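## Task

Six parcels, each marked on top with a mail stop code, sit stacked on the cart's upper tier. Place the parcel coded F63 in the letter tray on the desk so no part of it sticks out past the tray's edge. Every other parcel must finish on the cart's upper tier, within its rim. Release everything and move the robot away at the end. The robot must not topple or end up leaning, or the task fails. Anything that stays in place only because the robot is holding it does not count.

## Robot and tools

ROBOT. A Rainbow Robotics RB-Y1 in a physics simulation: a two-wheel drive base with two rear casters (0.66 m long, 0.58 m wide, front edge 0.10 m ahead of the drive axle), a folding torso (leg with ankle, knee, hip), two 7-joint arms with parallel grippers, and a pan/tilt head. Cameras: head_camera (896x504), left_wrist_camera and right_wrist_camera (644x364). Objects may occasionally get a brief random shove.

FRAMES. Base frame: origin on the floor between the drive wheels, x forward, y left, z up. The reported chest, left_hand and right_hand positions are in this frame; a hand point is the centre between its finger pads, fingers along its -z, closing along its x. Printed hand positions can be off, especially at full reach. Odometry frame is the base frame at scene start; base_odometry counts wheel rotation only, so wheel slip looks like travel. Heading is positive to the left, -3.142 to 3.142.

execute_actions. Argument "actions": a list holding one action (or empty, which only returns state and images). Optional "cameras": list of head_camera, left_wrist_camera, right_wrist_camera or "all"; omitted/null means all, [] means none; the "pictures" line gives image order. An action may contain:
- "base": exactly one relative command from the current spot. {"translate_m": d} drives straight d metres, forward positive, -3 to 3. {"rotate_rad": d} turns in place d radians, left/counter-clockwise positive, -3.2 to 3.2. No sideways motion. A base move longer than 8.667 s at its top speed is refused.
- "joints": one flat dictionary keyed by joint name covering both arms, torso and head; every value is an absolute target (radians, gripper in metres of pad opening). Ranges: torso_squat_rad 0 to 1.2 (bigger lowers the level chest); torso_shift_rad -0.3 to 0.6 (hips forward positive); torso_pitch_rad -0.2 to 1.4 (forward bow positive); torso_yaw_rad -1.5 to 1.5 (left positive). Per arm (left_ / right_ prefix): shoulder_pitch -2.356 to 2.356 (0 hanging, negative swings forward and up); shoulder_roll left 0 to 3.141, right -3.141 to 0 (outward lift); shoulder_yaw -2.094 to 2.094 (positive turns bent forearm left, both arms); elbow -2.617 to 0.01 (negative bends); forearm_roll -3.141 to 3.141; wrist_pitch -1.57 to 1.919 (negative tips hand forward); hand_roll -2.705 to 2.705; gripper_m 0 to 0.1. head_pan_rad -0.523 to 0.523 (left positive), head_tilt_rad -0.35 to 1.57 (down positive). Tolerance for done is ±0.02 (grippers ±0.004). Combined torso limits: squat+shift <= 1.52; squat-shift+pitch <= 1.57; shift+0.5pitch-0.4squat <= 0.7; shift+0.3pitch-0.5squat <= 0.39; breaking one leaves commanded torso joints short and off_target.
- "speeds": caps for this action, translate_m 0.05 to 0.4 m/s, rotate_rad 0.1 to 1.509 rad/s (defaults are the top values).
- "min_time_s": 0.1 to 8, a minimum duration for every arm and head motion in the action. Any action runs at most 15 s.
Unknown keys or out-of-range numbers make the whole call refused with no motion. A joint left out may keep driving toward an earlier target.

wait: {"seconds": 0 to 10}; commands nothing, returns state and images. zoom_image: {"camera", "region": [x0,y0,x1,y1]} in pixels of that camera's latest full image, at most 504x504. read_manual: only licence texts. finished_scene: {"scene": current number}; ends the scene irreversibly and reports success. Replying without a tool call ends all scenes.

RESULT LINES. base_status and joint_status report each motion: "done" (base: wheels turned the amount, slip possible); "off_target" (rested short, may still push); "limit_stop_at_<name>"; "contact_stop" (arm or torso met firm resistance, or the load is too heavy); "time_out"; "stopped_with_arm" (torso halted because an arm contact-stopped); "limit_stop_at_own_body" (self-collision guard, nothing pushing yet; move the arm or torso apart). A contact, timeout or with-arm stop halts the whole group (torso group, left arm group, right arm group) and drops their targets. "joint command not followed" plus a "cause:" line means an arm's targets were withheld by the arm collision check; the gripper still moves, and withheld targets may be retried later until new valid ones are sent. on_its_own lists what you did not command; "held at" is a held target, not the position. After any stop, first back off the arm, then the torso, each in its own action. Exception: if both hands hold one object and the torso contact-stops instantly with nothing in the way, resend every arm joint (not grippers) at its current joint_positions value, then the torso command.

GRASPING. Command a gripper opening at least 0.005 m below the object's width; off_target is then expected. Each arm carries up to 3 kg.

AVOID. The base keeps pushing into furniture without stopping; the bent leg can extend ahead of the base's front edge and may shove the robot backward unnoticed by odometry. Heavy loads far in front of the drive wheels can tip the robot forward with nothing to stop it. Never let the arms strike or squeeze each other, including grippers and fingers (the inter-arm check ignores hands). Contact torque at a joint's load limit (shoulders 63, elbow 32.4, wrist joints 22.5 N m) freezes the robot for 10 s. Motors heat while holding loads: MOTOR HOT appears from 65 °C; at 80 °C an OVER-TEMPERATURE FAULT brakes that arm (limit_stop_at_motor_heat); resend targets after. Avoid dropping, slipping, slamming or hard pushing objects. The robot holds its last command while you compose a reply.

Each tool is called after "Request:" in YAML: its name, and indented under it one key for each argument.

## Session

Request:
execute_actions:
  actions: []

Scene clock: 0.00 s.
base_odometry: x=+0.000 y=+0.000 heading=+0.000 (m, m, rad; odometry frame)
base_status: not commanded
joint_positions: torso_squat_rad=+0.350 torso_shift_rad=+0.001 torso_pitch_rad=+0.000 torso_yaw_rad=+0.000 left_shoulder_pitch_rad=+0.028 left_shoulder_roll_rad=+0.043 left_shoulder_yaw_rad=-0.001 left_elbow_rad=-0.216 left_forearm_roll_rad=-0.006 left_wrist_pitch_rad=+0.009 left_hand_roll_rad=-0.026 left_gripper_m=+0.099 right_shoulder_pitch_rad=+0.017 right_shoulder_roll_rad=-0.024 right_shoulder_yaw_rad=+0.009 right_elbow_rad=-0.201 right_forearm_roll_rad=+0.009 right_wrist_pitch_rad=+0.012 right_hand_roll_rad=-0.016 right_gripper_m=+0.100 head_pan_rad=+0.001 head_tilt_rad=+0.401
joint_status: not commanded
chest: x=-0.2276 y=+0.0000 z=+1.2476 quat_wxyz=(+1.000, +0.000, +0.000, +0.000) (m; base frame)
left_hand: x=-0.1447 y=+0.2533 z=+0.5675 quat_wxyz=(+0.996, +0.023, -0.090, -0.014) (m; base frame)
right_hand: x=-0.1449 y=-0.2381 z=+0.5669 quat_wxyz=(+0.996, -0.012, -0.086, -0.001) (m; base frame)
pictures: head_camera, left_wrist_camera, right_wrist_camera
Images, in order (width x height): head_camera 896x504, left_wrist_camera 644x364, right_wrist_camera 644x364.

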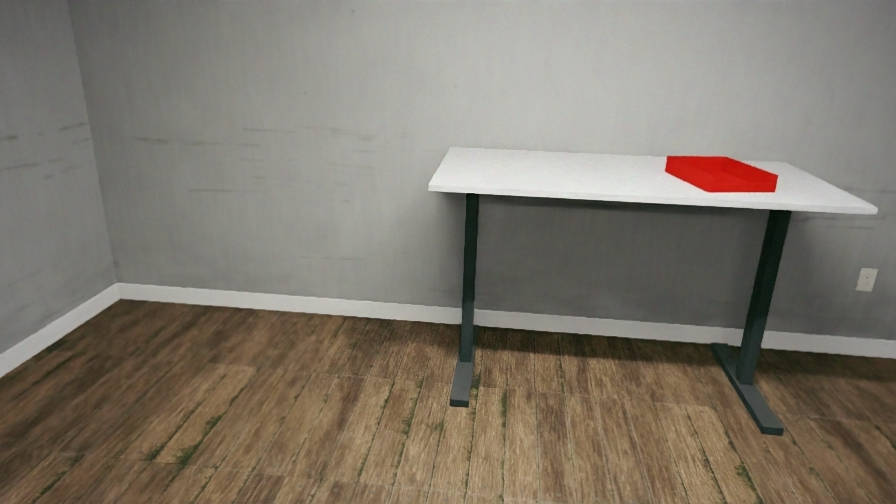

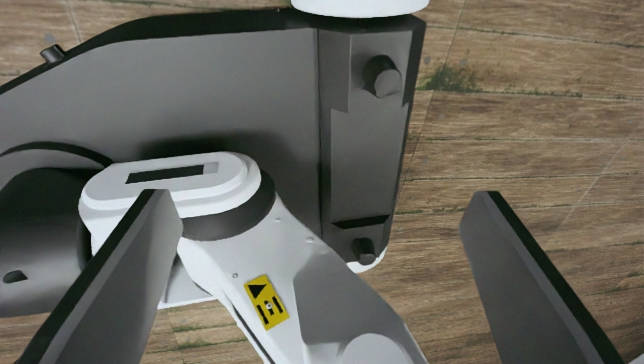

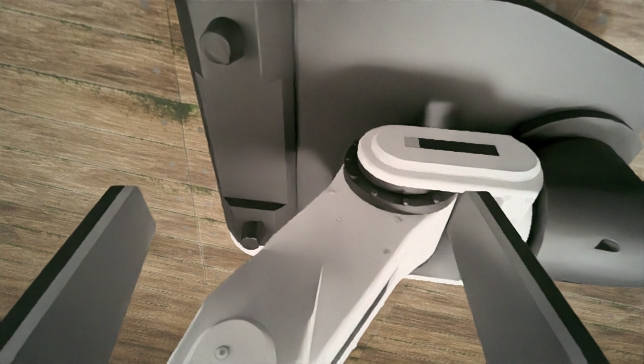

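Request:
execute_actions:
  actions:
    - {"base":{"rotate_rad":-1.2},"joints":{"head_pan_rad":-0.3}}
  cameras: ["head_camera"]

Scene clock: 10.73 s.
base_odometry: x=+0.000 y=+0.000 heading=-1.199 (m, m, rad; odometry frame)
base_status: done
joint_positions: torso_squat_rad=+0.350 torso_shift_rad=+0.001 torso_pitch_rad=+0.000 torso_yaw_rad=+0.000 left_shoulder_pitch_rad=+0.028 left_shoulder_roll_rad=+0.043 left_shoulder_yaw_rad=-0.001 left_elbow_rad=-0.216 left_forearm_roll_rad=-0.006 left_wrist_pitch_rad=+0.009 left_hand_roll_rad=-0.026 left_gripper_m=+0.099 right_shoulder_pitch_rad=+0.017 right_shoulder_roll_rad=-0.024 right_shoulder_yaw_rad=+0.009 right_elbow_rad=-0.201 right_forearm_roll_rad=+0.009 right_wrist_pitch_rad=+0.012 right_hand_roll_rad=-0.016 right_gripper_m=+0.100 head_pan_rad=-0.300 head_tilt_rad=+0.401
joint_status: all done
chest: x=-0.2276 y=+0.0000 z=+1.2476 quat_wxyz=(+1.000, +0.000, +0.000, +0.000) (m; base frame)
left_hand: x=-0.1447 y=+0.2533 z=+0.5675 quat_wxyz=(+0.996, +0.023, -0.090, -0.014) (m; base frame)
right_hand: x=-0.1449 y=-0.2381 z=+0.5669 quat_wxyz=(+0.996, -0.012, -0.086, -0.001) (m; base frame)
pictures: head_camera
Images, in order (width x height): head_camera 896x504.

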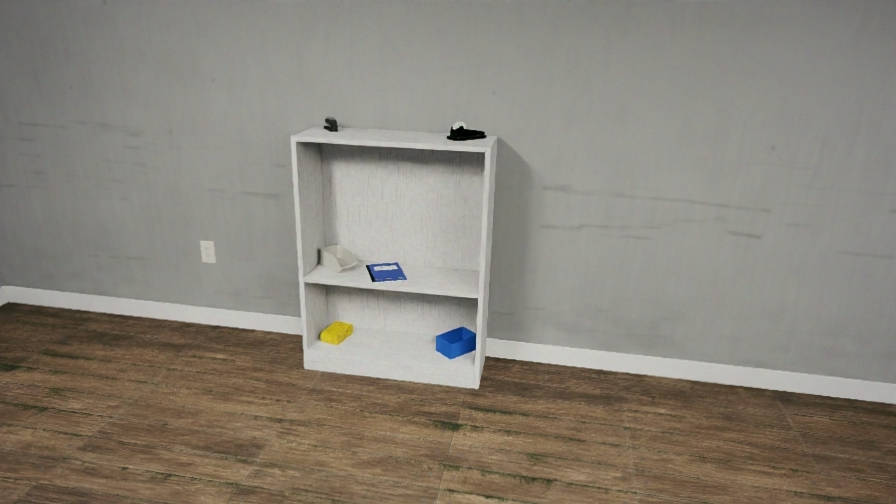

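Request:
execute_actions:
  actions:
    - {"base":{"rotate_rad":-1.3}}
  cameras: ["head_camera"]

Scene clock: 16.47 s.
base_odometry: x=+0.000 y=+0.000 heading=-2.499 (m, m, rad; odometry frame)
base_status: done
joint_positions: torso_squat_rad=+0.350 torso_shift_rad=+0.001 torso_pitch_rad=+0.000 torso_yaw_rad=+0.000 left_shoulder_pitch_rad=+0.028 left_shoulder_roll_rad=+0.043 left_shoulder_yaw_rad=-0.001 left_elbow_rad=-0.216 left_forearm_roll_rad=-0.006 left_wrist_pitch_rad=+0.009 left_hand_roll_rad=-0.026 left_gripper_m=+0.099 right_shoulder_pitch_rad=+0.017 right_shoulder_roll_rad=-0.024 right_shoulder_yaw_rad=+0.009 right_elbow_rad=-0.201 right_forearm_roll_rad=+0.009 right_wrist_pitch_rad=+0.012 right_hand_roll_rad=-0.016 right_gripper_m=+0.100 head_pan_rad=-0.300 head_tilt_rad=+0.401
joint_status: not commanded
chest: x=-0.2276 y=+0.0000 z=+1.2476 quat_wxyz=(+1.000, +0.000, +0.000, +0.000) (m; base frame)
left_hand: x=-0.1447 y=+0.2533 z=+0.5675 quat_wxyz=(+0.996, +0.023, -0.090, -0.014) (m; base frame)
right_hand: x=-0.1449 y=-0.2381 z=+0.5669 quat_wxyz=(+0.996, -0.012, -0.086, -0.001) (m; base frame)
pictures: head_camera
Images, in order (width x height): head_camera 896x504.

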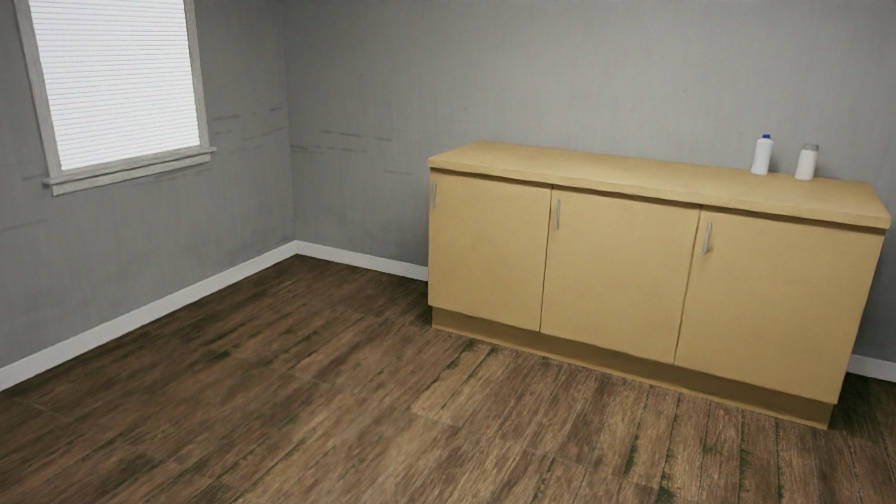

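Request:
execute_actions:
  actions:
    - {"base":{"rotate_rad":-1.5},"joints":{"head_pan_rad":-0.15,"head_tilt_rad":0.55}}
  cameras: ["head_camera"]

Scene clock: 23.03 s.
base_odometry: x=+0.000 y=+0.000 heading=+2.285 (m, m, rad; odometry frame)
base_status: done
joint_positions: torso_squat_rad=+0.350 torso_shift_rad=+0.000 torso_pitch_rad=+0.000 torso_yaw_rad=+0.000 left_shoulder_pitch_rad=+0.028 left_shoulder_roll_rad=+0.043 left_shoulder_yaw_rad=-0.001 left_elbow_rad=-0.216 left_forearm_roll_rad=-0.006 left_wrist_pitch_rad=+0.009 left_hand_roll_rad=-0.026 left_gripper_m=+0.099 right_shoulder_pitch_rad=+0.017 right_shoulder_roll_rad=-0.024 right_shoulder_yaw_rad=+0.009 right_elbow_rad=-0.201 right_forearm_roll_rad=+0.009 right_wrist_pitch_rad=+0.012 right_hand_roll_rad=-0.016 right_gripper_m=+0.100 head_pan_rad=-0.150 head_tilt_rad=+0.550
joint_status: all done
chest: x=-0.2276 y=+0.0000 z=+1.2476 quat_wxyz=(+1.000, +0.000, +0.000, +0.000) (m; base frame)
left_hand: x=-0.1447 y=+0.2533 z=+0.5675 quat_wxyz=(+0.996, +0.023, -0.090, -0.014) (m; base frame)
right_hand: x=-0.1449 y=-0.2381 z=+0.5669 quat_wxyz=(+0.996, -0.012, -0.086, -0.001) (m; base frame)
pictures: head_camera
Images, in order (width x height): head_camera 896x504.

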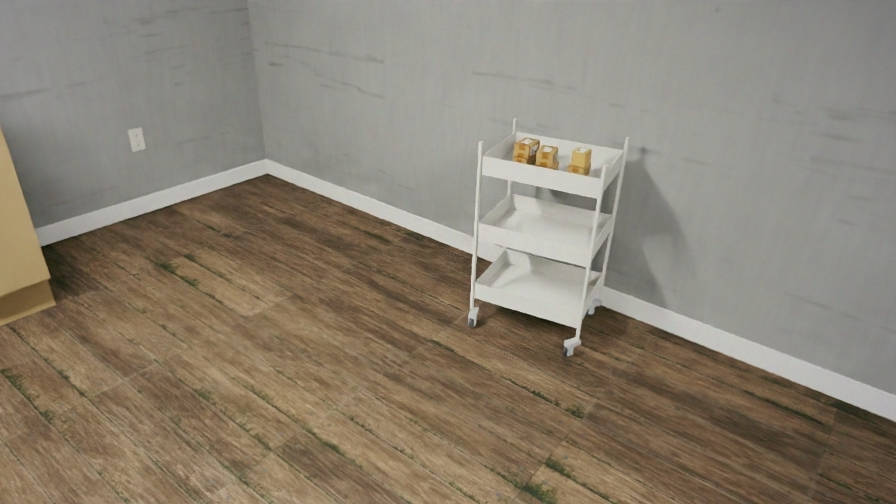

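Request:
execute_actions:
  actions:
    - {"base":{"translate_m":1.22}}
  cameras: []

Request:
execute_actions:
  actions:
    - {"base":{"rotate_rad":-0.7},"joints":{"head_pan_rad":0,"head_tilt_rad":0.75}}
  cameras: ["head_camera"]

Scene clock: 33.40 s.
base_odometry: x=-0.799 y=+0.923 heading=+2.284 (m, m, rad; odometry frame)
base_status: done
joint_positions: torso_squat_rad=+0.350 torso_shift_rad=+0.001 torso_pitch_rad=+0.000 torso_yaw_rad=+0.000 left_shoulder_pitch_rad=+0.028 left_shoulder_roll_rad=+0.043 left_shoulder_yaw_rad=-0.001 left_elbow_rad=-0.216 left_forearm_roll_rad=-0.006 left_wrist_pitch_rad=+0.009 left_hand_roll_rad=-0.026 left_gripper_m=+0.099 right_shoulder_pitch_rad=+0.017 right_shoulder_roll_rad=-0.024 right_shoulder_yaw_rad=+0.009 right_elbow_rad=-0.201 right_forearm_roll_rad=+0.009 right_wrist_pitch_rad=+0.012 right_hand_roll_rad=-0.016 right_gripper_m=+0.100 head_pan_rad=-0.150 head_tilt_rad=+0.550
joint_status: not commanded
chest: x=-0.2275 y=+0.0000 z=+1.2476 quat_wxyz=(+1.000, +0.000, +0.000, +0.000) (m; base frame)
left_hand: x=-0.1447 y=+0.2533 z=+0.5675 quat_wxyz=(+0.996, +0.023, -0.090, -0.014) (m; base frame)
right_hand: x=-0.1449 y=-0.2381 z=+0.5669 quat_wxyz=(+0.996, -0.012, -0.086, -0.001) (m; base frame)
pictures: none
No camera images: the call's "cameras" was empty. Leave "cameras" out to get every camera's image.

Scene clock: 36.13 s.
base_odometry: x=-0.799 y=+0.922 heading=+1.585 (m, m, rad; odometry frame)
base_status: done
joint_positions: torso_squat_rad=+0.350 torso_shift_rad=+0.001 torso_pitch_rad=+0.000 torso_yaw_rad=+0.000 left_shoulder_pitch_rad=+0.028 left_shoulder_roll_rad=+0.043 left_shoulder_yaw_rad=-0.001 left_elbow_rad=-0.216 left_forearm_roll_rad=-0.006 left_wrist_pitch_rad=+0.009 left_hand_roll_rad=-0.026 left_gripper_m=+0.099 right_shoulder_pitch_rad=+0.017 right_shoulder_roll_rad=-0.024 right_shoulder_yaw_rad=+0.009 right_elbow_rad=-0.201 right_forearm_roll_rad=+0.009 right_wrist_pitch_rad=+0.012 right_hand_roll_rad=-0.016 right_gripper_m=+0.100 head_pan_rad=+0.000 head_tilt_rad=+0.750
joint_status: all done
chest: x=-0.2276 y=+0.0000 z=+1.2476 quat_wxyz=(+1.000, +0.000, +0.000, +0.000) (m; base frame)
left_hand: x=-0.1447 y=+0.2533 z=+0.5675 quat_wxyz=(+0.996, +0.023, -0.090, -0.014) (m; base frame)
right_hand: x=-0.1449 y=-0.2381 z=+0.5669 quat_wxyz=(+0.996, -0.012, -0.086, -0.001) (m; base frame)
pictures: head_camera
Images, in order (width x height): head_camera 896x504.

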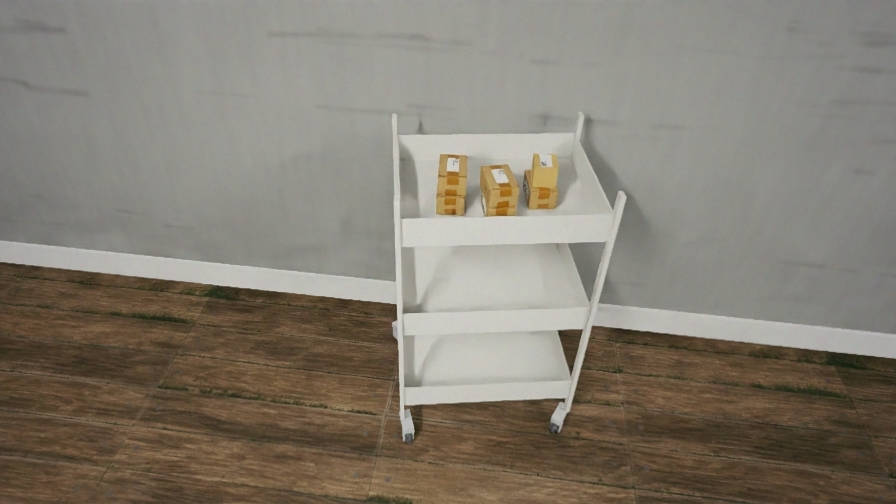

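Request:
execute_actions:
  actions:
    - {"base":{"translate_m":0.5},"speeds":{"translate_m":0.2},"joints":{"head_tilt_rad":1.0,"right_shoulder_pitch_rad":-1.0,"right_shoulder_roll_rad":-0.349,"right_shoulder_yaw_rad":0,"right_elbow_rad":-0.571,"right_forearm_roll_rad":-0.349,"right_wrist_pitch_rad":1.571,"right_hand_roll_rad":-1.8}}
  cameras: ["head_camera"]

Request:
zoom_image:
  camera: "head_camera"
  region: [380,80,700,280]

Scene clock: 59.37 s.
base_odometry: x=-0.805 y=+1.422 heading=+1.584 (m, m, rad; odometry frame)
base_status: done
joint_positions: torso_squat_rad=+0.350 torso_shift_rad=+0.001 torso_pitch_rad=+0.000 torso_yaw_rad=+0.000 left_shoulder_pitch_rad=+0.028 left_shoulder_roll_rad=+0.043 left_shoulder_yaw_rad=-0.001 left_elbow_rad=-0.216 left_forearm_roll_rad=-0.006 left_wrist_pitch_rad=+0.009 left_hand_roll_rad=-0.026 left_gripper_m=+0.099 right_shoulder_pitch_rad=-1.000 right_shoulder_roll_rad=-0.349 right_shoulder_yaw_rad=+0.000 right_elbow_rad=-0.571 right_forearm_roll_rad=-0.349 right_wrist_pitch_rad=+1.571 right_hand_roll_rad=-1.800 right_gripper_m=+0.100 head_pan_rad=+0.000 head_tilt_rad=+1.000
joint_status: all done
chest: x=-0.2275 y=+0.0000 z=+1.2476 quat_wxyz=(+1.000, +0.000, +0.000, +0.000) (m; base frame)
left_hand: x=-0.1447 y=+0.2533 z=+0.5675 quat_wxyz=(+0.996, +0.023, -0.090, -0.014) (m; base frame)
right_hand: x=+0.2775 y=-0.2725 z=+0.9523 quat_wxyz=(+0.622, +0.000, +0.000, -0.783) (m; base frame)
pictures: head_camera
Images, in order (width x height): head_camera 896x504.

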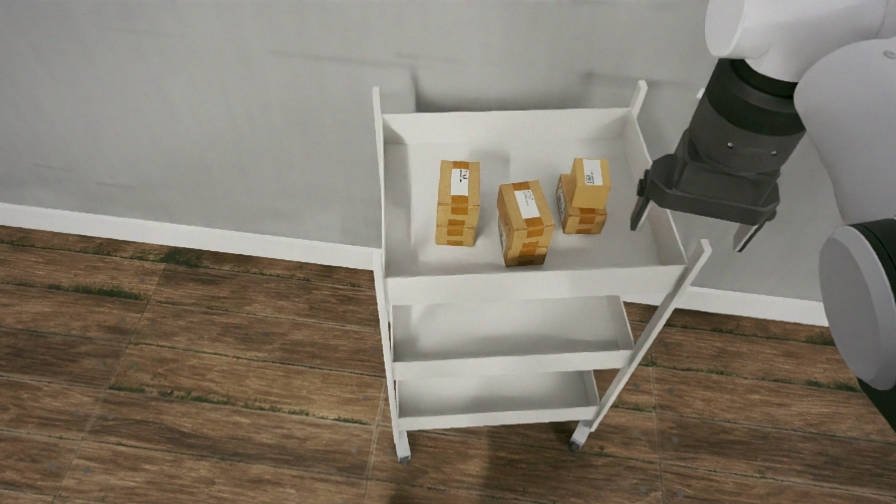

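Region (380, 80, 700, 280) of head_camera's 896x504 image, scaled by 1.575, with more detail than that image has; it fills the top 315 rows of this view, and the rest is white.

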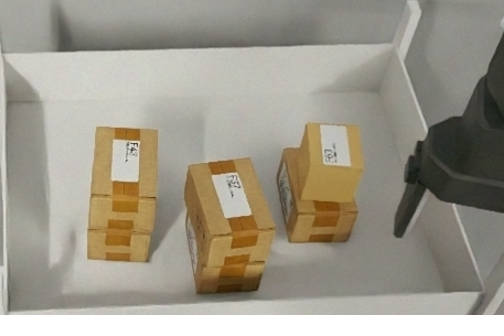

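Request:
zoom_image:
  camera: "head_camera"
  region: [430,150,620,240]

Region (430, 150, 620, 240) of head_camera's 896x504 image, scaled by 2.653, with more detail than that image has; it fills the top 239 rows of this view, and the rest is white.

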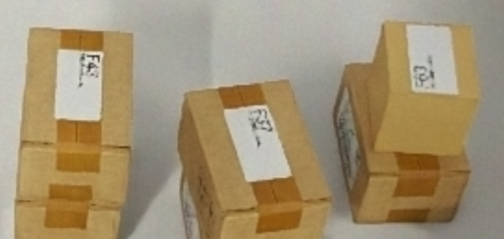

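Request:
execute_actions:
  actions:
    - {"base":{"translate_m":0.07},"joints":{"torso_yaw_rad":0.46,"head_pan_rad":-0.46,"torso_squat_rad":0.6,"right_hand_roll_rad":-2.03,"right_gripper_m":0.085}}
  cameras: ["head_camera","right_wrist_camera"]

Scene clock: 73.80 s.
base_odometry: x=-0.806 y=+1.492 heading=+1.583 (m, m, rad; odometry frame)
base_status: done
joint_positions: torso_squat_rad=+0.600 torso_shift_rad=+0.001 torso_pitch_rad=+0.000 torso_yaw_rad=+0.460 left_shoulder_pitch_rad=+0.028 left_shoulder_roll_rad=+0.043 left_shoulder_yaw_rad=-0.001 left_elbow_rad=-0.216 left_forearm_roll_rad=-0.006 left_wrist_pitch_rad=+0.009 left_hand_roll_rad=-0.026 left_gripper_m=+0.099 right_shoulder_pitch_rad=-1.000 right_shoulder_roll_rad=-0.349 right_shoulder_yaw_rad=+0.000 right_elbow_rad=-0.571 right_forearm_roll_rad=-0.349 right_wrist_pitch_rad=+1.571 right_hand_roll_rad=-2.030 right_gripper_m=+0.085 head_pan_rad=-0.460 head_tilt_rad=+1.000
joint_status: all done
chest: x=-0.2276 y=+0.0000 z=+1.1677 quat_wxyz=(+0.974, +0.000, +0.000, +0.228) (m; base frame)
left_hand: x=-0.2658 y=+0.2638 z=+0.4877 quat_wxyz=(+0.973, +0.043, -0.082, +0.213) (m; base frame)
right_hand: x=+0.3459 y=-0.0201 z=+0.8724 quat_wxyz=(+0.708, +0.000, +0.000, -0.707) (m; base frame)
pictures: head_camera, right_wrist_camera
Images, in order (width x height): head_camera 896x504, right_wrist_camera 644x364.

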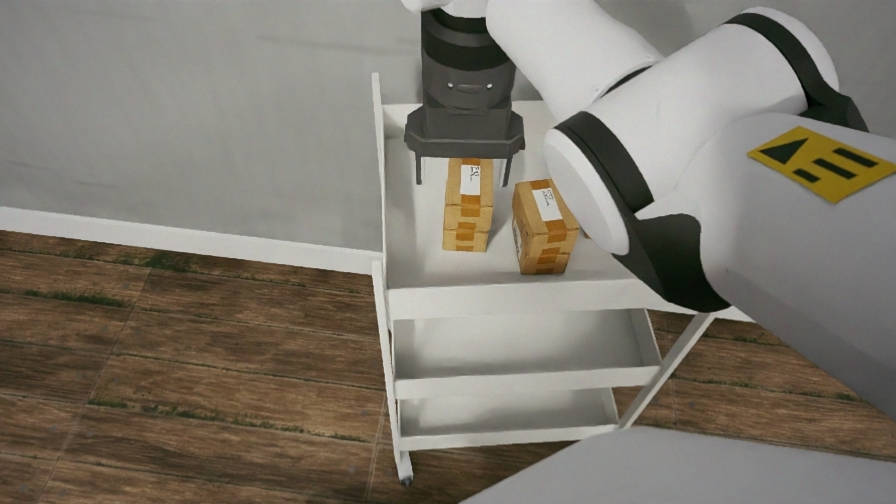

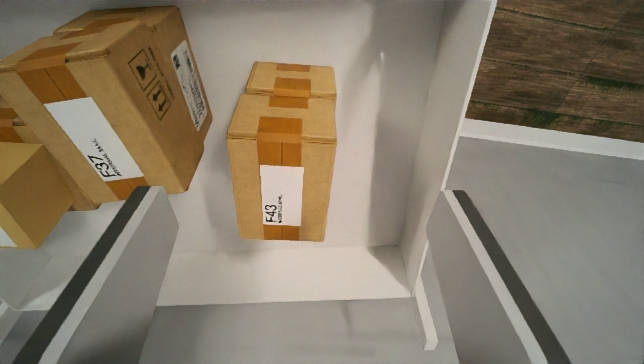

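Request:
execute_actions:
  actions:
    - {"base":{"translate_m":0.035},"joints":{"torso_yaw_rad":0.435,"torso_squat_rad":0.72}}
  cameras: ["right_wrist_camera"]

Request:
execute_actions:
  actions:
    - {"joints":{"torso_squat_rad":0.805}}
  cameras: ["head_camera","right_wrist_camera"]

Scene clock: 83.50 s.
base_odometry: x=-0.806 y=+1.527 heading=+1.583 (m, m, rad; odometry frame)
base_status: done
joint_positions: torso_squat_rad=+0.720 torso_shift_rad=+0.001 torso_pitch_rad=+0.000 torso_yaw_rad=+0.435 left_shoulder_pitch_rad=+0.028 left_shoulder_roll_rad=+0.043 left_shoulder_yaw_rad=-0.001 left_elbow_rad=-0.216 left_forearm_roll_rad=-0.006 left_wrist_pitch_rad=+0.009 left_hand_roll_rad=-0.026 left_gripper_m=+0.099 right_shoulder_pitch_rad=-1.000 right_shoulder_roll_rad=-0.349 right_shoulder_yaw_rad=+0.000 right_elbow_rad=-0.571 right_forearm_roll_rad=-0.349 right_wrist_pitch_rad=+1.571 right_hand_roll_rad=-2.030 right_gripper_m=+0.085 head_pan_rad=-0.460 head_tilt_rad=+1.000
joint_status: all done
chest: x=-0.2277 y=+0.0000 z=+1.1162 quat_wxyz=(+0.976, +0.000, +0.000, +0.216) (m; base frame)
left_hand: x=-0.2592 y=+0.2647 z=+0.4362 quat_wxyz=(+0.975, +0.042, -0.083, +0.201) (m; base frame)
right_hand: x=+0.3452 y=-0.0344 z=+0.8208 quat_wxyz=(+0.699, +0.000, +0.000, -0.715) (m; base frame)
pictures: right_wrist_camera
Images, in order (width x height): right_wrist_camera 644x364.

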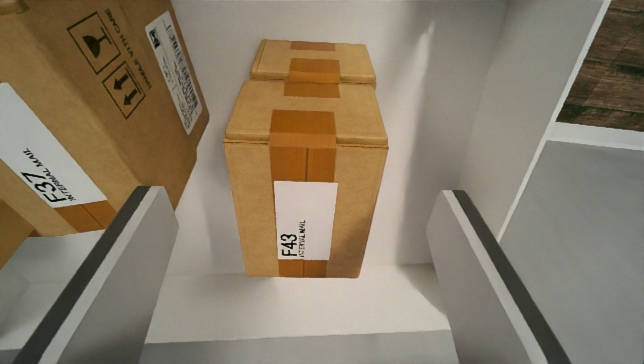

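Scene clock: 84.53 s.
base_odometry: x=-0.806 y=+1.527 heading=+1.583 (m, m, rad; odometry frame)
base_status: not commanded
joint_positions: torso_squat_rad=+0.805 torso_shift_rad=+0.001 torso_pitch_rad=+0.000 torso_yaw_rad=+0.435 left_shoulder_pitch_rad=+0.028 left_shoulder_roll_rad=+0.043 left_shoulder_yaw_rad=-0.001 left_elbow_rad=-0.216 left_forearm_roll_rad=-0.006 left_wrist_pitch_rad=+0.009 left_hand_roll_rad=-0.026 left_gripper_m=+0.099 right_shoulder_pitch_rad=-1.000 right_shoulder_roll_rad=-0.349 right_shoulder_yaw_rad=+0.000 right_elbow_rad=-0.571 right_forearm_roll_rad=-0.349 right_wrist_pitch_rad=+1.571 right_hand_roll_rad=-2.030 right_gripper_m=+0.085 head_pan_rad=-0.460 head_tilt_rad=+1.000
joint_status: all done
chest: x=-0.2277 y=+0.0000 z=+1.0751 quat_wxyz=(+0.976, +0.000, +0.000, +0.216) (m; base frame)
left_hand: x=-0.2592 y=+0.2647 z=+0.3951 quat_wxyz=(+0.975, +0.042, -0.083, +0.201) (m; base frame)
right_hand: x=+0.3451 y=-0.0344 z=+0.7797 quat_wxyz=(+0.699, +0.000, +0.000, -0.715) (m; base frame)
pictures: head_camera, right_wrist_camera
Images, in order (width x height): head_camera 896x504, right_wrist_camera 644x364.

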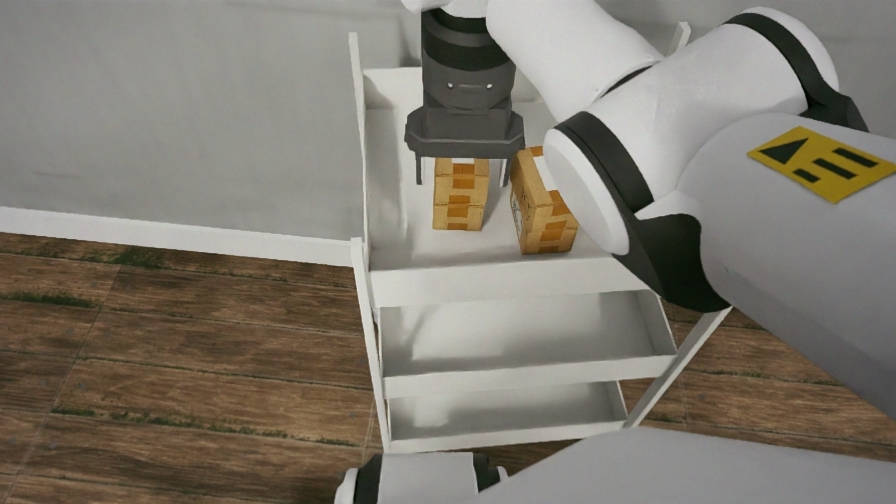

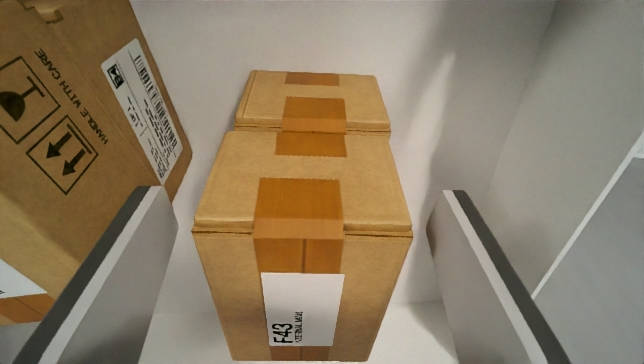

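Request:
execute_actions:
  actions:
    - {"base":{"translate_m":0.025},"joints":{"torso_squat_rad":0.835}}
  cameras: ["right_wrist_camera"]

Request:
execute_actions:
  actions:
    - {"joints":{"right_gripper_m":0.04}}
  cameras: []

Request:
execute_actions:
  actions:
    - {"joints":{"torso_squat_rad":0.6}}
  cameras: ["head_camera","right_wrist_camera"]

Scene clock: 93.27 s.
base_odometry: x=-0.807 y=+1.552 heading=+1.582 (m, m, rad; odometry frame)
base_status: done
joint_positions: torso_squat_rad=+0.835 torso_shift_rad=+0.001 torso_pitch_rad=+0.000 torso_yaw_rad=+0.435 left_shoulder_pitch_rad=+0.028 left_shoulder_roll_rad=+0.043 left_shoulder_yaw_rad=-0.001 left_elbow_rad=-0.216 left_forearm_roll_rad=-0.006 left_wrist_pitch_rad=+0.009 left_hand_roll_rad=-0.026 left_gripper_m=+0.099 right_shoulder_pitch_rad=-1.000 right_shoulder_roll_rad=-0.349 right_shoulder_yaw_rad=+0.000 right_elbow_rad=-0.571 right_forearm_roll_rad=-0.349 right_wrist_pitch_rad=+1.571 right_hand_roll_rad=-2.030 right_gripper_m=+0.085 head_pan_rad=-0.460 head_tilt_rad=+1.000
joint_status: all done
chest: x=-0.2277 y=+0.0000 z=+1.0598 quat_wxyz=(+0.976, +0.000, +0.000, +0.216) (m; base frame)
left_hand: x=-0.2592 y=+0.2647 z=+0.3798 quat_wxyz=(+0.975, +0.042, -0.083, +0.201) (m; base frame)
right_hand: x=+0.3451 y=-0.0345 z=+0.7643 quat_wxyz=(+0.699, +0.000, +0.000, -0.715) (m; base frame)
pictures: right_wrist_camera
Images, in order (width x height): right_wrist_camera 644x364.

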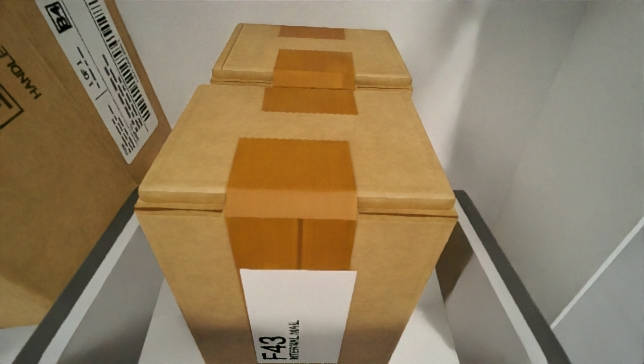

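Scene clock: 94.20 s.
base_odometry: x=-0.807 y=+1.552 heading=+1.582 (m, m, rad; odometry frame)
base_status: not commanded
joint_positions: torso_squat_rad=+0.835 torso_shift_rad=+0.001 torso_pitch_rad=+0.000 torso_yaw_rad=+0.435 left_shoulder_pitch_rad=+0.028 left_shoulder_roll_rad=+0.043 left_shoulder_yaw_rad=-0.001 left_elbow_rad=-0.216 left_forearm_roll_rad=-0.006 left_wrist_pitch_rad=+0.009 left_hand_roll_rad=-0.026 left_gripper_m=+0.099 right_shoulder_pitch_rad=-1.000 right_shoulder_roll_rad=-0.349 right_shoulder_yaw_rad=+0.000 right_elbow_rad=-0.571 right_forearm_roll_rad=-0.349 right_wrist_pitch_rad=+1.571 right_hand_roll_rad=-2.030 right_gripper_m=+0.060 head_pan_rad=-0.460 head_tilt_rad=+1.000
joint_status: right_gripper_m off_target (ended at +0.060, target +0.040)
chest: x=-0.2277 y=+0.0000 z=+1.0598 quat_wxyz=(+0.976, +0.000, +0.000, +0.216) (m; base frame)
left_hand: x=-0.2592 y=+0.2647 z=+0.3798 quat_wxyz=(+0.975, +0.042, -0.083, +0.201) (m; base frame)
right_hand: x=+0.3451 y=-0.0345 z=+0.7643 quat_wxyz=(+0.699, +0.000, +0.000, -0.715) (m; base frame)
pictures: none
No camera images: the call's "cameras" was empty. Leave "cameras" out to get every camera's image.

Scene clock: 95.77 s.
base_odometry: x=-0.807 y=+1.552 heading=+1.582 (m, m, rad; odometry frame)
base_status: not commanded
joint_positions: torso_squat_rad=+0.600 torso_shift_rad=+0.001 torso_pitch_rad=+0.000 torso_yaw_rad=+0.435 left_shoulder_pitch_rad=+0.028 left_shoulder_roll_rad=+0.043 left_shoulder_yaw_rad=-0.001 left_elbow_rad=-0.216 left_forearm_roll_rad=-0.006 left_wrist_pitch_rad=+0.009 left_hand_roll_rad=-0.026 left_gripper_m=+0.099 right_shoulder_pitch_rad=-1.000 right_shoulder_roll_rad=-0.349 right_shoulder_yaw_rad=+0.000 right_elbow_rad=-0.571 right_forearm_roll_rad=-0.349 right_wrist_pitch_rad=+1.571 right_hand_roll_rad=-2.030 right_gripper_m=+0.060 head_pan_rad=-0.460 head_tilt_rad=+1.000
joint_status: all done
chest: x=-0.2276 y=+0.0000 z=+1.1677 quat_wxyz=(+0.976, +0.000, +0.000, +0.216) (m; base frame)
left_hand: x=-0.2592 y=+0.2647 z=+0.4877 quat_wxyz=(+0.975, +0.042, -0.083, +0.201) (m; base frame)
right_hand: x=+0.3452 y=-0.0345 z=+0.8722 quat_wxyz=(+0.699, +0.000, +0.000, -0.715) (m; base frame)
pictures: head_camera, right_wrist_camera
Images, in order (width x height): head_camera 896x504, right_wrist_camera 644x364.

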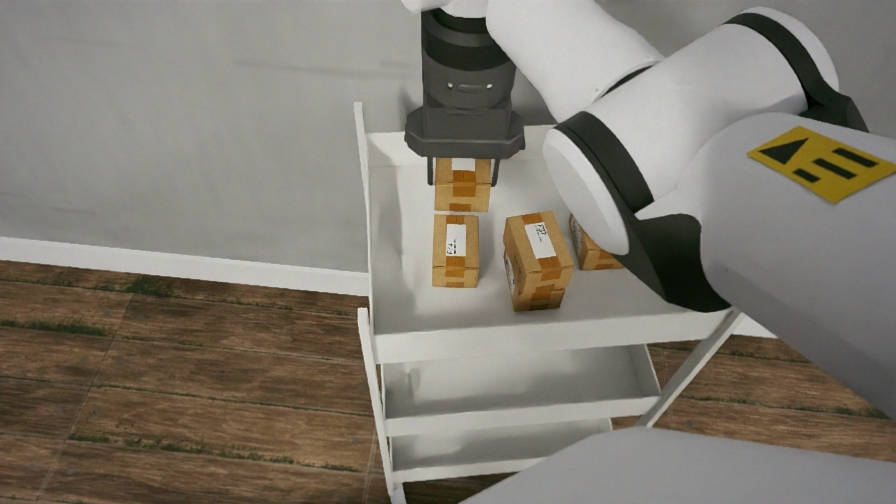

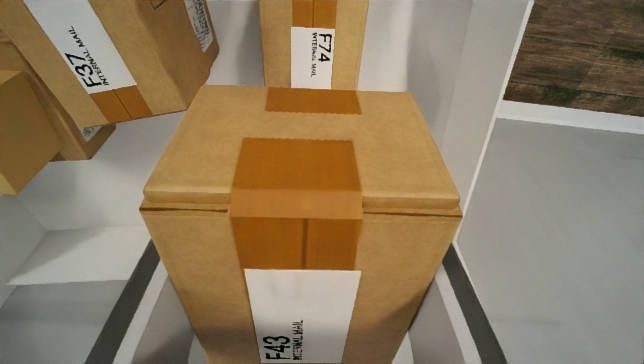

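Request:
execute_actions:
  actions:
    - {"joints":{"torso_squat_rad":0.83}}
  cameras: []

Request:
execute_actions:
  actions:
    - {"joints":{"right_gripper_m":0.085}}
  cameras: []

Request:
execute_actions:
  actions:
    - {"joints":{"torso_squat_rad":0.7}}
  cameras: []

Request:
execute_actions:
  actions:
    - {"base":{"translate_m":-0.03},"joints":{"torso_yaw_rad":0.258,"right_hand_roll_rad":-1.63}}
  cameras: ["head_camera","right_wrist_camera"]

Scene clock: 109.10 s.
base_odometry: x=-0.807 y=+1.552 heading=+1.582 (m, m, rad; odometry frame)
base_status: not commanded
joint_positions: torso_squat_rad=+0.830 torso_shift_rad=+0.001 torso_pitch_rad=+0.000 torso_yaw_rad=+0.435 left_shoulder_pitch_rad=+0.028 left_shoulder_roll_rad=+0.043 left_shoulder_yaw_rad=-0.001 left_elbow_rad=-0.216 left_forearm_roll_rad=-0.006 left_wrist_pitch_rad=+0.009 left_hand_roll_rad=-0.026 left_gripper_m=+0.099 right_shoulder_pitch_rad=-1.000 right_shoulder_roll_rad=-0.349 right_shoulder_yaw_rad=+0.000 right_elbow_rad=-0.571 right_forearm_roll_rad=-0.349 right_wrist_pitch_rad=+1.571 right_hand_roll_rad=-2.030 right_gripper_m=+0.060 head_pan_rad=-0.460 head_tilt_rad=+1.000
joint_status: all done
chest: x=-0.2277 y=+0.0000 z=+1.0623 quat_wxyz=(+0.976, +0.000, +0.000, +0.216) (m; base frame)
left_hand: x=-0.2592 y=+0.2647 z=+0.3823 quat_wxyz=(+0.975, +0.042, -0.083, +0.201) (m; base frame)
right_hand: x=+0.3451 y=-0.0345 z=+0.7669 quat_wxyz=(+0.699, +0.000, +0.000, -0.715) (m; base frame)
pictures: none
No camera images: the call's "cameras" was empty. Leave "cameras" out to get every camera's image.

Scene clock: 110.03 s.
base_odometry: x=-0.807 y=+1.552 heading=+1.582 (m, m, rad; odometry frame)
base_status: not commanded
joint_positions: torso_squat_rad=+0.830 torso_shift_rad=+0.001 torso_pitch_rad=+0.000 torso_yaw_rad=+0.435 left_shoulder_pitch_rad=+0.028 left_shoulder_roll_rad=+0.043 left_shoulder_yaw_rad=-0.001 left_elbow_rad=-0.216 left_forearm_roll_rad=-0.006 left_wrist_pitch_rad=+0.009 left_hand_roll_rad=-0.026 left_gripper_m=+0.099 right_shoulder_pitch_rad=-1.000 right_shoulder_roll_rad=-0.349 right_shoulder_yaw_rad=+0.000 right_elbow_rad=-0.571 right_forearm_roll_rad=-0.349 right_wrist_pitch_rad=+1.571 right_hand_roll_rad=-2.030 right_gripper_m=+0.085 head_pan_rad=-0.460 head_tilt_rad=+1.000
joint_status: all done
chest: x=-0.2277 y=+0.0000 z=+1.0623 quat_wxyz=(+0.976, +0.000, +0.000, +0.216) (m; base frame)
left_hand: x=-0.2592 y=+0.2647 z=+0.3823 quat_wxyz=(+0.975, +0.042, -0.083, +0.201) (m; base frame)
right_hand: x=+0.3451 y=-0.0345 z=+0.7669 quat_wxyz=(+0.699, +0.000, +0.000, -0.715) (m; base frame)
pictures: none
No camera images: the call's "cameras" was empty. Leave "cameras" out to get every camera's image.

Scene clock: 111.23 s.
base_odometry: x=-0.807 y=+1.552 heading=+1.582 (m, m, rad; odometry frame)
base_status: not commanded
joint_positions: torso_squat_rad=+0.700 torso_shift_rad=+0.001 torso_pitch_rad=+0.000 torso_yaw_rad=+0.435 left_shoulder_pitch_rad=+0.028 left_shoulder_roll_rad=+0.043 left_shoulder_yaw_rad=-0.001 left_elbow_rad=-0.216 left_forearm_roll_rad=-0.006 left_wrist_pitch_rad=+0.009 left_hand_roll_rad=-0.026 left_gripper_m=+0.099 right_shoulder_pitch_rad=-1.000 right_shoulder_roll_rad=-0.349 right_shoulder_yaw_rad=+0.000 right_elbow_rad=-0.571 right_forearm_roll_rad=-0.349 right_wrist_pitch_rad=+1.571 right_hand_roll_rad=-2.030 right_gripper_m=+0.085 head_pan_rad=-0.460 head_tilt_rad=+1.000
joint_status: all done
chest: x=-0.2276 y=+0.0000 z=+1.1253 quat_wxyz=(+0.976, +0.000, +0.000, +0.216) (m; base frame)
left_hand: x=-0.2592 y=+0.2647 z=+0.4453 quat_wxyz=(+0.975, +0.042, -0.083, +0.201) (m; base frame)
right_hand: x=+0.3452 y=-0.0345 z=+0.8299 quat_wxyz=(+0.699, +0.000, +0.000, -0.715) (m; base frame)
pictures: none
No camera images: the call's "cameras" was empty. Leave "cameras" out to get every camera's image.

Scene clock: 112.33 s.
base_odometry: x=-0.806 y=+1.522 heading=+1.582 (m, m, rad; odometry frame)
base_status: done
joint_positions: torso_squat_rad=+0.700 torso_shift_rad=+0.001 torso_pitch_rad=+0.000 torso_yaw_rad=+0.258 left_shoulder_pitch_rad=+0.028 left_shoulder_roll_rad=+0.043 left_shoulder_yaw_rad=-0.001 left_elbow_rad=-0.216 left_forearm_roll_rad=-0.006 left_wrist_pitch_rad=+0.009 left_hand_roll_rad=-0.026 left_gripper_m=+0.099 right_shoulder_pitch_rad=-1.000 right_shoulder_roll_rad=-0.349 right_shoulder_yaw_rad=+0.000 right_elbow_rad=-0.571 right_forearm_roll_rad=-0.349 right_wrist_pitch_rad=+1.571 right_hand_roll_rad=-1.630 right_gripper_m=+0.085 head_pan_rad=-0.460 head_tilt_rad=+1.000
joint_status: all done
chest: x=-0.2276 y=-0.0001 z=+1.1253 quat_wxyz=(+0.992, +0.000, +0.000, +0.129) (m; base frame)
left_hand: x=-0.2121 y=+0.2661 z=+0.4453 quat_wxyz=(+0.989, +0.035, -0.086, +0.114) (m; base frame)
right_hand: x=+0.3301 y=-0.1349 z=+0.8299 quat_wxyz=(+0.774, +0.000, +0.000, -0.633) (m; base frame)
pictures: head_camera, right_wrist_camera
Images, in order (width x height): head_camera 896x504, right_wrist_camera 644x364.

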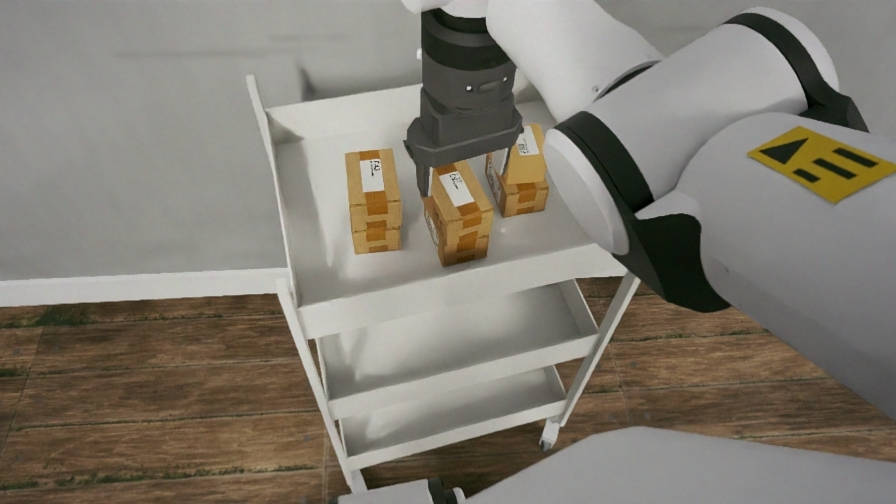

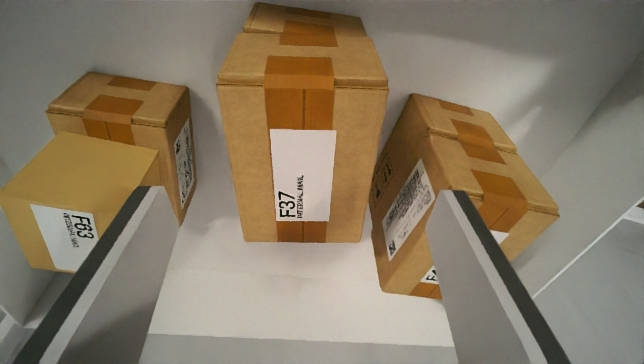

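Request:
execute_actions:
  actions:
    - {"base":{"translate_m":0.03},"joints":{"torso_squat_rad":0.62,"torso_shift_rad":0.09}}
  cameras: []

Request:
execute_actions:
  actions:
    - {"joints":{"torso_yaw_rad":0.074}}
  cameras: ["head_camera","right_wrist_camera"]

Scene clock: 121.73 s.
base_odometry: x=-0.807 y=+1.552 heading=+1.582 (m, m, rad; odometry frame)
base_status: done
joint_positions: torso_squat_rad=+0.620 torso_shift_rad=+0.090 torso_pitch_rad=+0.000 torso_yaw_rad=+0.258 left_shoulder_pitch_rad=+0.028 left_shoulder_roll_rad=+0.043 left_shoulder_yaw_rad=-0.001 left_elbow_rad=-0.216 left_forearm_roll_rad=-0.006 left_wrist_pitch_rad=+0.009 left_hand_roll_rad=-0.026 left_gripper_m=+0.099 right_shoulder_pitch_rad=-1.000 right_shoulder_roll_rad=-0.349 right_shoulder_yaw_rad=+0.000 right_elbow_rad=-0.571 right_forearm_roll_rad=-0.349 right_wrist_pitch_rad=+1.571 right_hand_roll_rad=-1.630 right_gripper_m=+0.085 head_pan_rad=-0.460 head_tilt_rad=+1.000
joint_status: all done
chest: x=-0.1766 y=-0.0001 z=+1.1573 quat_wxyz=(+0.992, +0.000, +0.000, +0.129) (m; base frame)
left_hand: x=-0.1612 y=+0.2661 z=+0.4773 quat_wxyz=(+0.989, +0.035, -0.086, +0.114) (m; base frame)
right_hand: x=+0.3811 y=-0.1349 z=+0.8619 quat_wxyz=(+0.774, +0.000, +0.000, -0.633) (m; base frame)
pictures: none
No camera images: the call's "cameras" was empty. Leave "cameras" out to get every camera's image.

Scene clock: 122.80 s.
base_odometry: x=-0.807 y=+1.552 heading=+1.582 (m, m, rad; odometry frame)
base_status: not commanded
joint_positions: torso_squat_rad=+0.620 torso_shift_rad=+0.090 torso_pitch_rad=+0.000 torso_yaw_rad=+0.074 left_shoulder_pitch_rad=+0.028 left_shoulder_roll_rad=+0.043 left_shoulder_yaw_rad=-0.001 left_elbow_rad=-0.216 left_forearm_roll_rad=-0.006 left_wrist_pitch_rad=+0.009 left_hand_roll_rad=-0.026 left_gripper_m=+0.099 right_shoulder_pitch_rad=-1.000 right_shoulder_roll_rad=-0.349 right_shoulder_yaw_rad=+0.000 right_elbow_rad=-0.571 right_forearm_roll_rad=-0.349 right_wrist_pitch_rad=+1.571 right_hand_roll_rad=-1.630 right_gripper_m=+0.085 head_pan_rad=-0.460 head_tilt_rad=+1.000
joint_status: all done
chest: x=-0.1767 y=-0.0001 z=+1.1573 quat_wxyz=(+0.999, +0.000, +0.000, +0.037) (m; base frame)
left_hand: x=-0.1128 y=+0.2587 z=+0.4773 quat_wxyz=(+0.995, +0.027, -0.089, +0.023) (m; base frame)
right_hand: x=+0.3470 y=-0.2347 z=+0.8619 quat_wxyz=(+0.712, +0.000, +0.000, -0.702) (m; base frame)
pictures: head_camera, right_wrist_camera
Images, in order (width x height): head_camera 896x504, right_wrist_camera 644x364.

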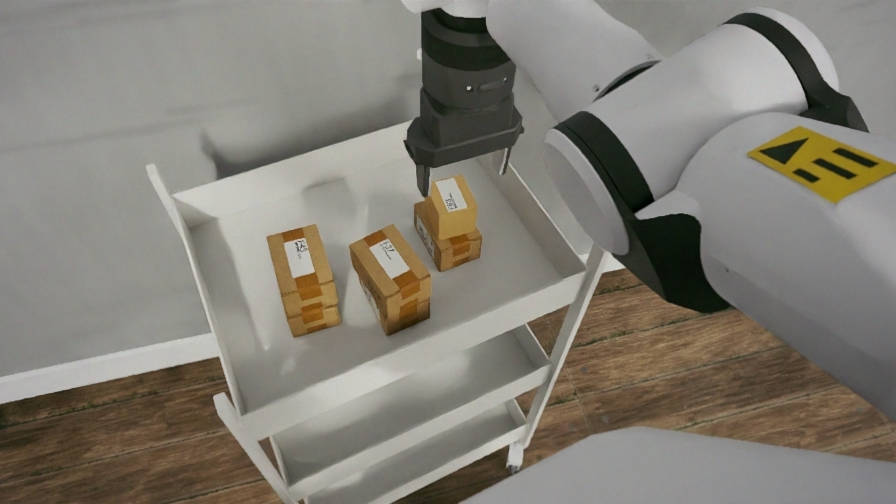

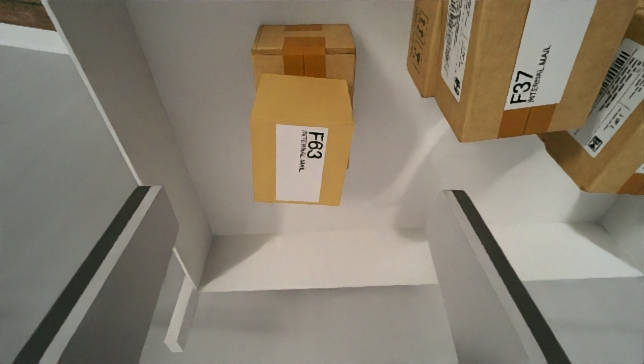

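Request:
execute_actions:
  actions:
    - {"joints":{"torso_squat_rad":0.8,"torso_shift_rad":0.155,"torso_yaw_rad":0.08}}
  cameras: ["head_camera","right_wrist_camera"]

Scene clock: 128.63 s.
base_odometry: x=-0.807 y=+1.552 heading=+1.582 (m, m, rad; odometry frame)
base_status: not commanded
joint_positions: torso_squat_rad=+0.800 torso_shift_rad=+0.155 torso_pitch_rad=+0.000 torso_yaw_rad=+0.080 left_shoulder_pitch_rad=+0.028 left_shoulder_roll_rad=+0.043 left_shoulder_yaw_rad=-0.001 left_elbow_rad=-0.216 left_forearm_roll_rad=-0.006 left_wrist_pitch_rad=+0.009 left_hand_roll_rad=-0.026 left_gripper_m=+0.099 right_shoulder_pitch_rad=-1.000 right_shoulder_roll_rad=-0.349 right_shoulder_yaw_rad=+0.000 right_elbow_rad=-0.571 right_forearm_roll_rad=-0.349 right_wrist_pitch_rad=+1.571 right_hand_roll_rad=-1.630 right_gripper_m=+0.085 head_pan_rad=-0.460 head_tilt_rad=+1.000
joint_status: all done
chest: x=-0.1526 y=-0.0001 z=+1.0718 quat_wxyz=(+0.999, +0.000, +0.000, +0.040) (m; base frame)
left_hand: x=-0.0902 y=+0.2591 z=+0.3918 quat_wxyz=(+0.995, +0.027, -0.089, +0.026) (m; base frame)
right_hand: x=+0.3725 y=-0.2315 z=+0.7764 quat_wxyz=(+0.714, +0.000, +0.000, -0.700) (m; base frame)
pictures: head_camera, right_wrist_camera
Images, in order (width x height): head_camera 896x504, right_wrist_camera 644x364.

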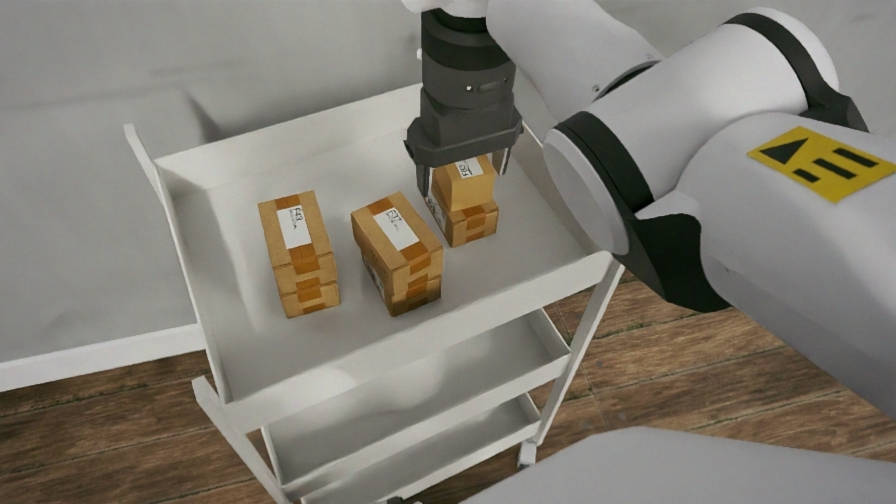

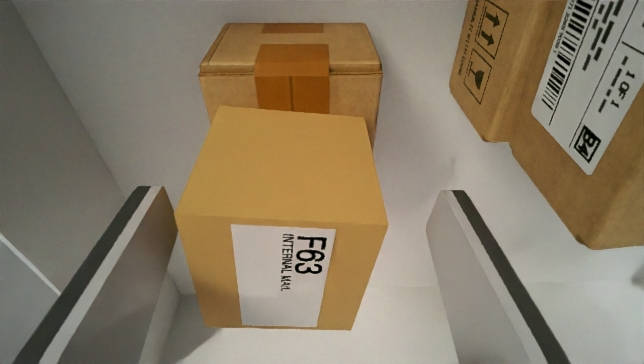

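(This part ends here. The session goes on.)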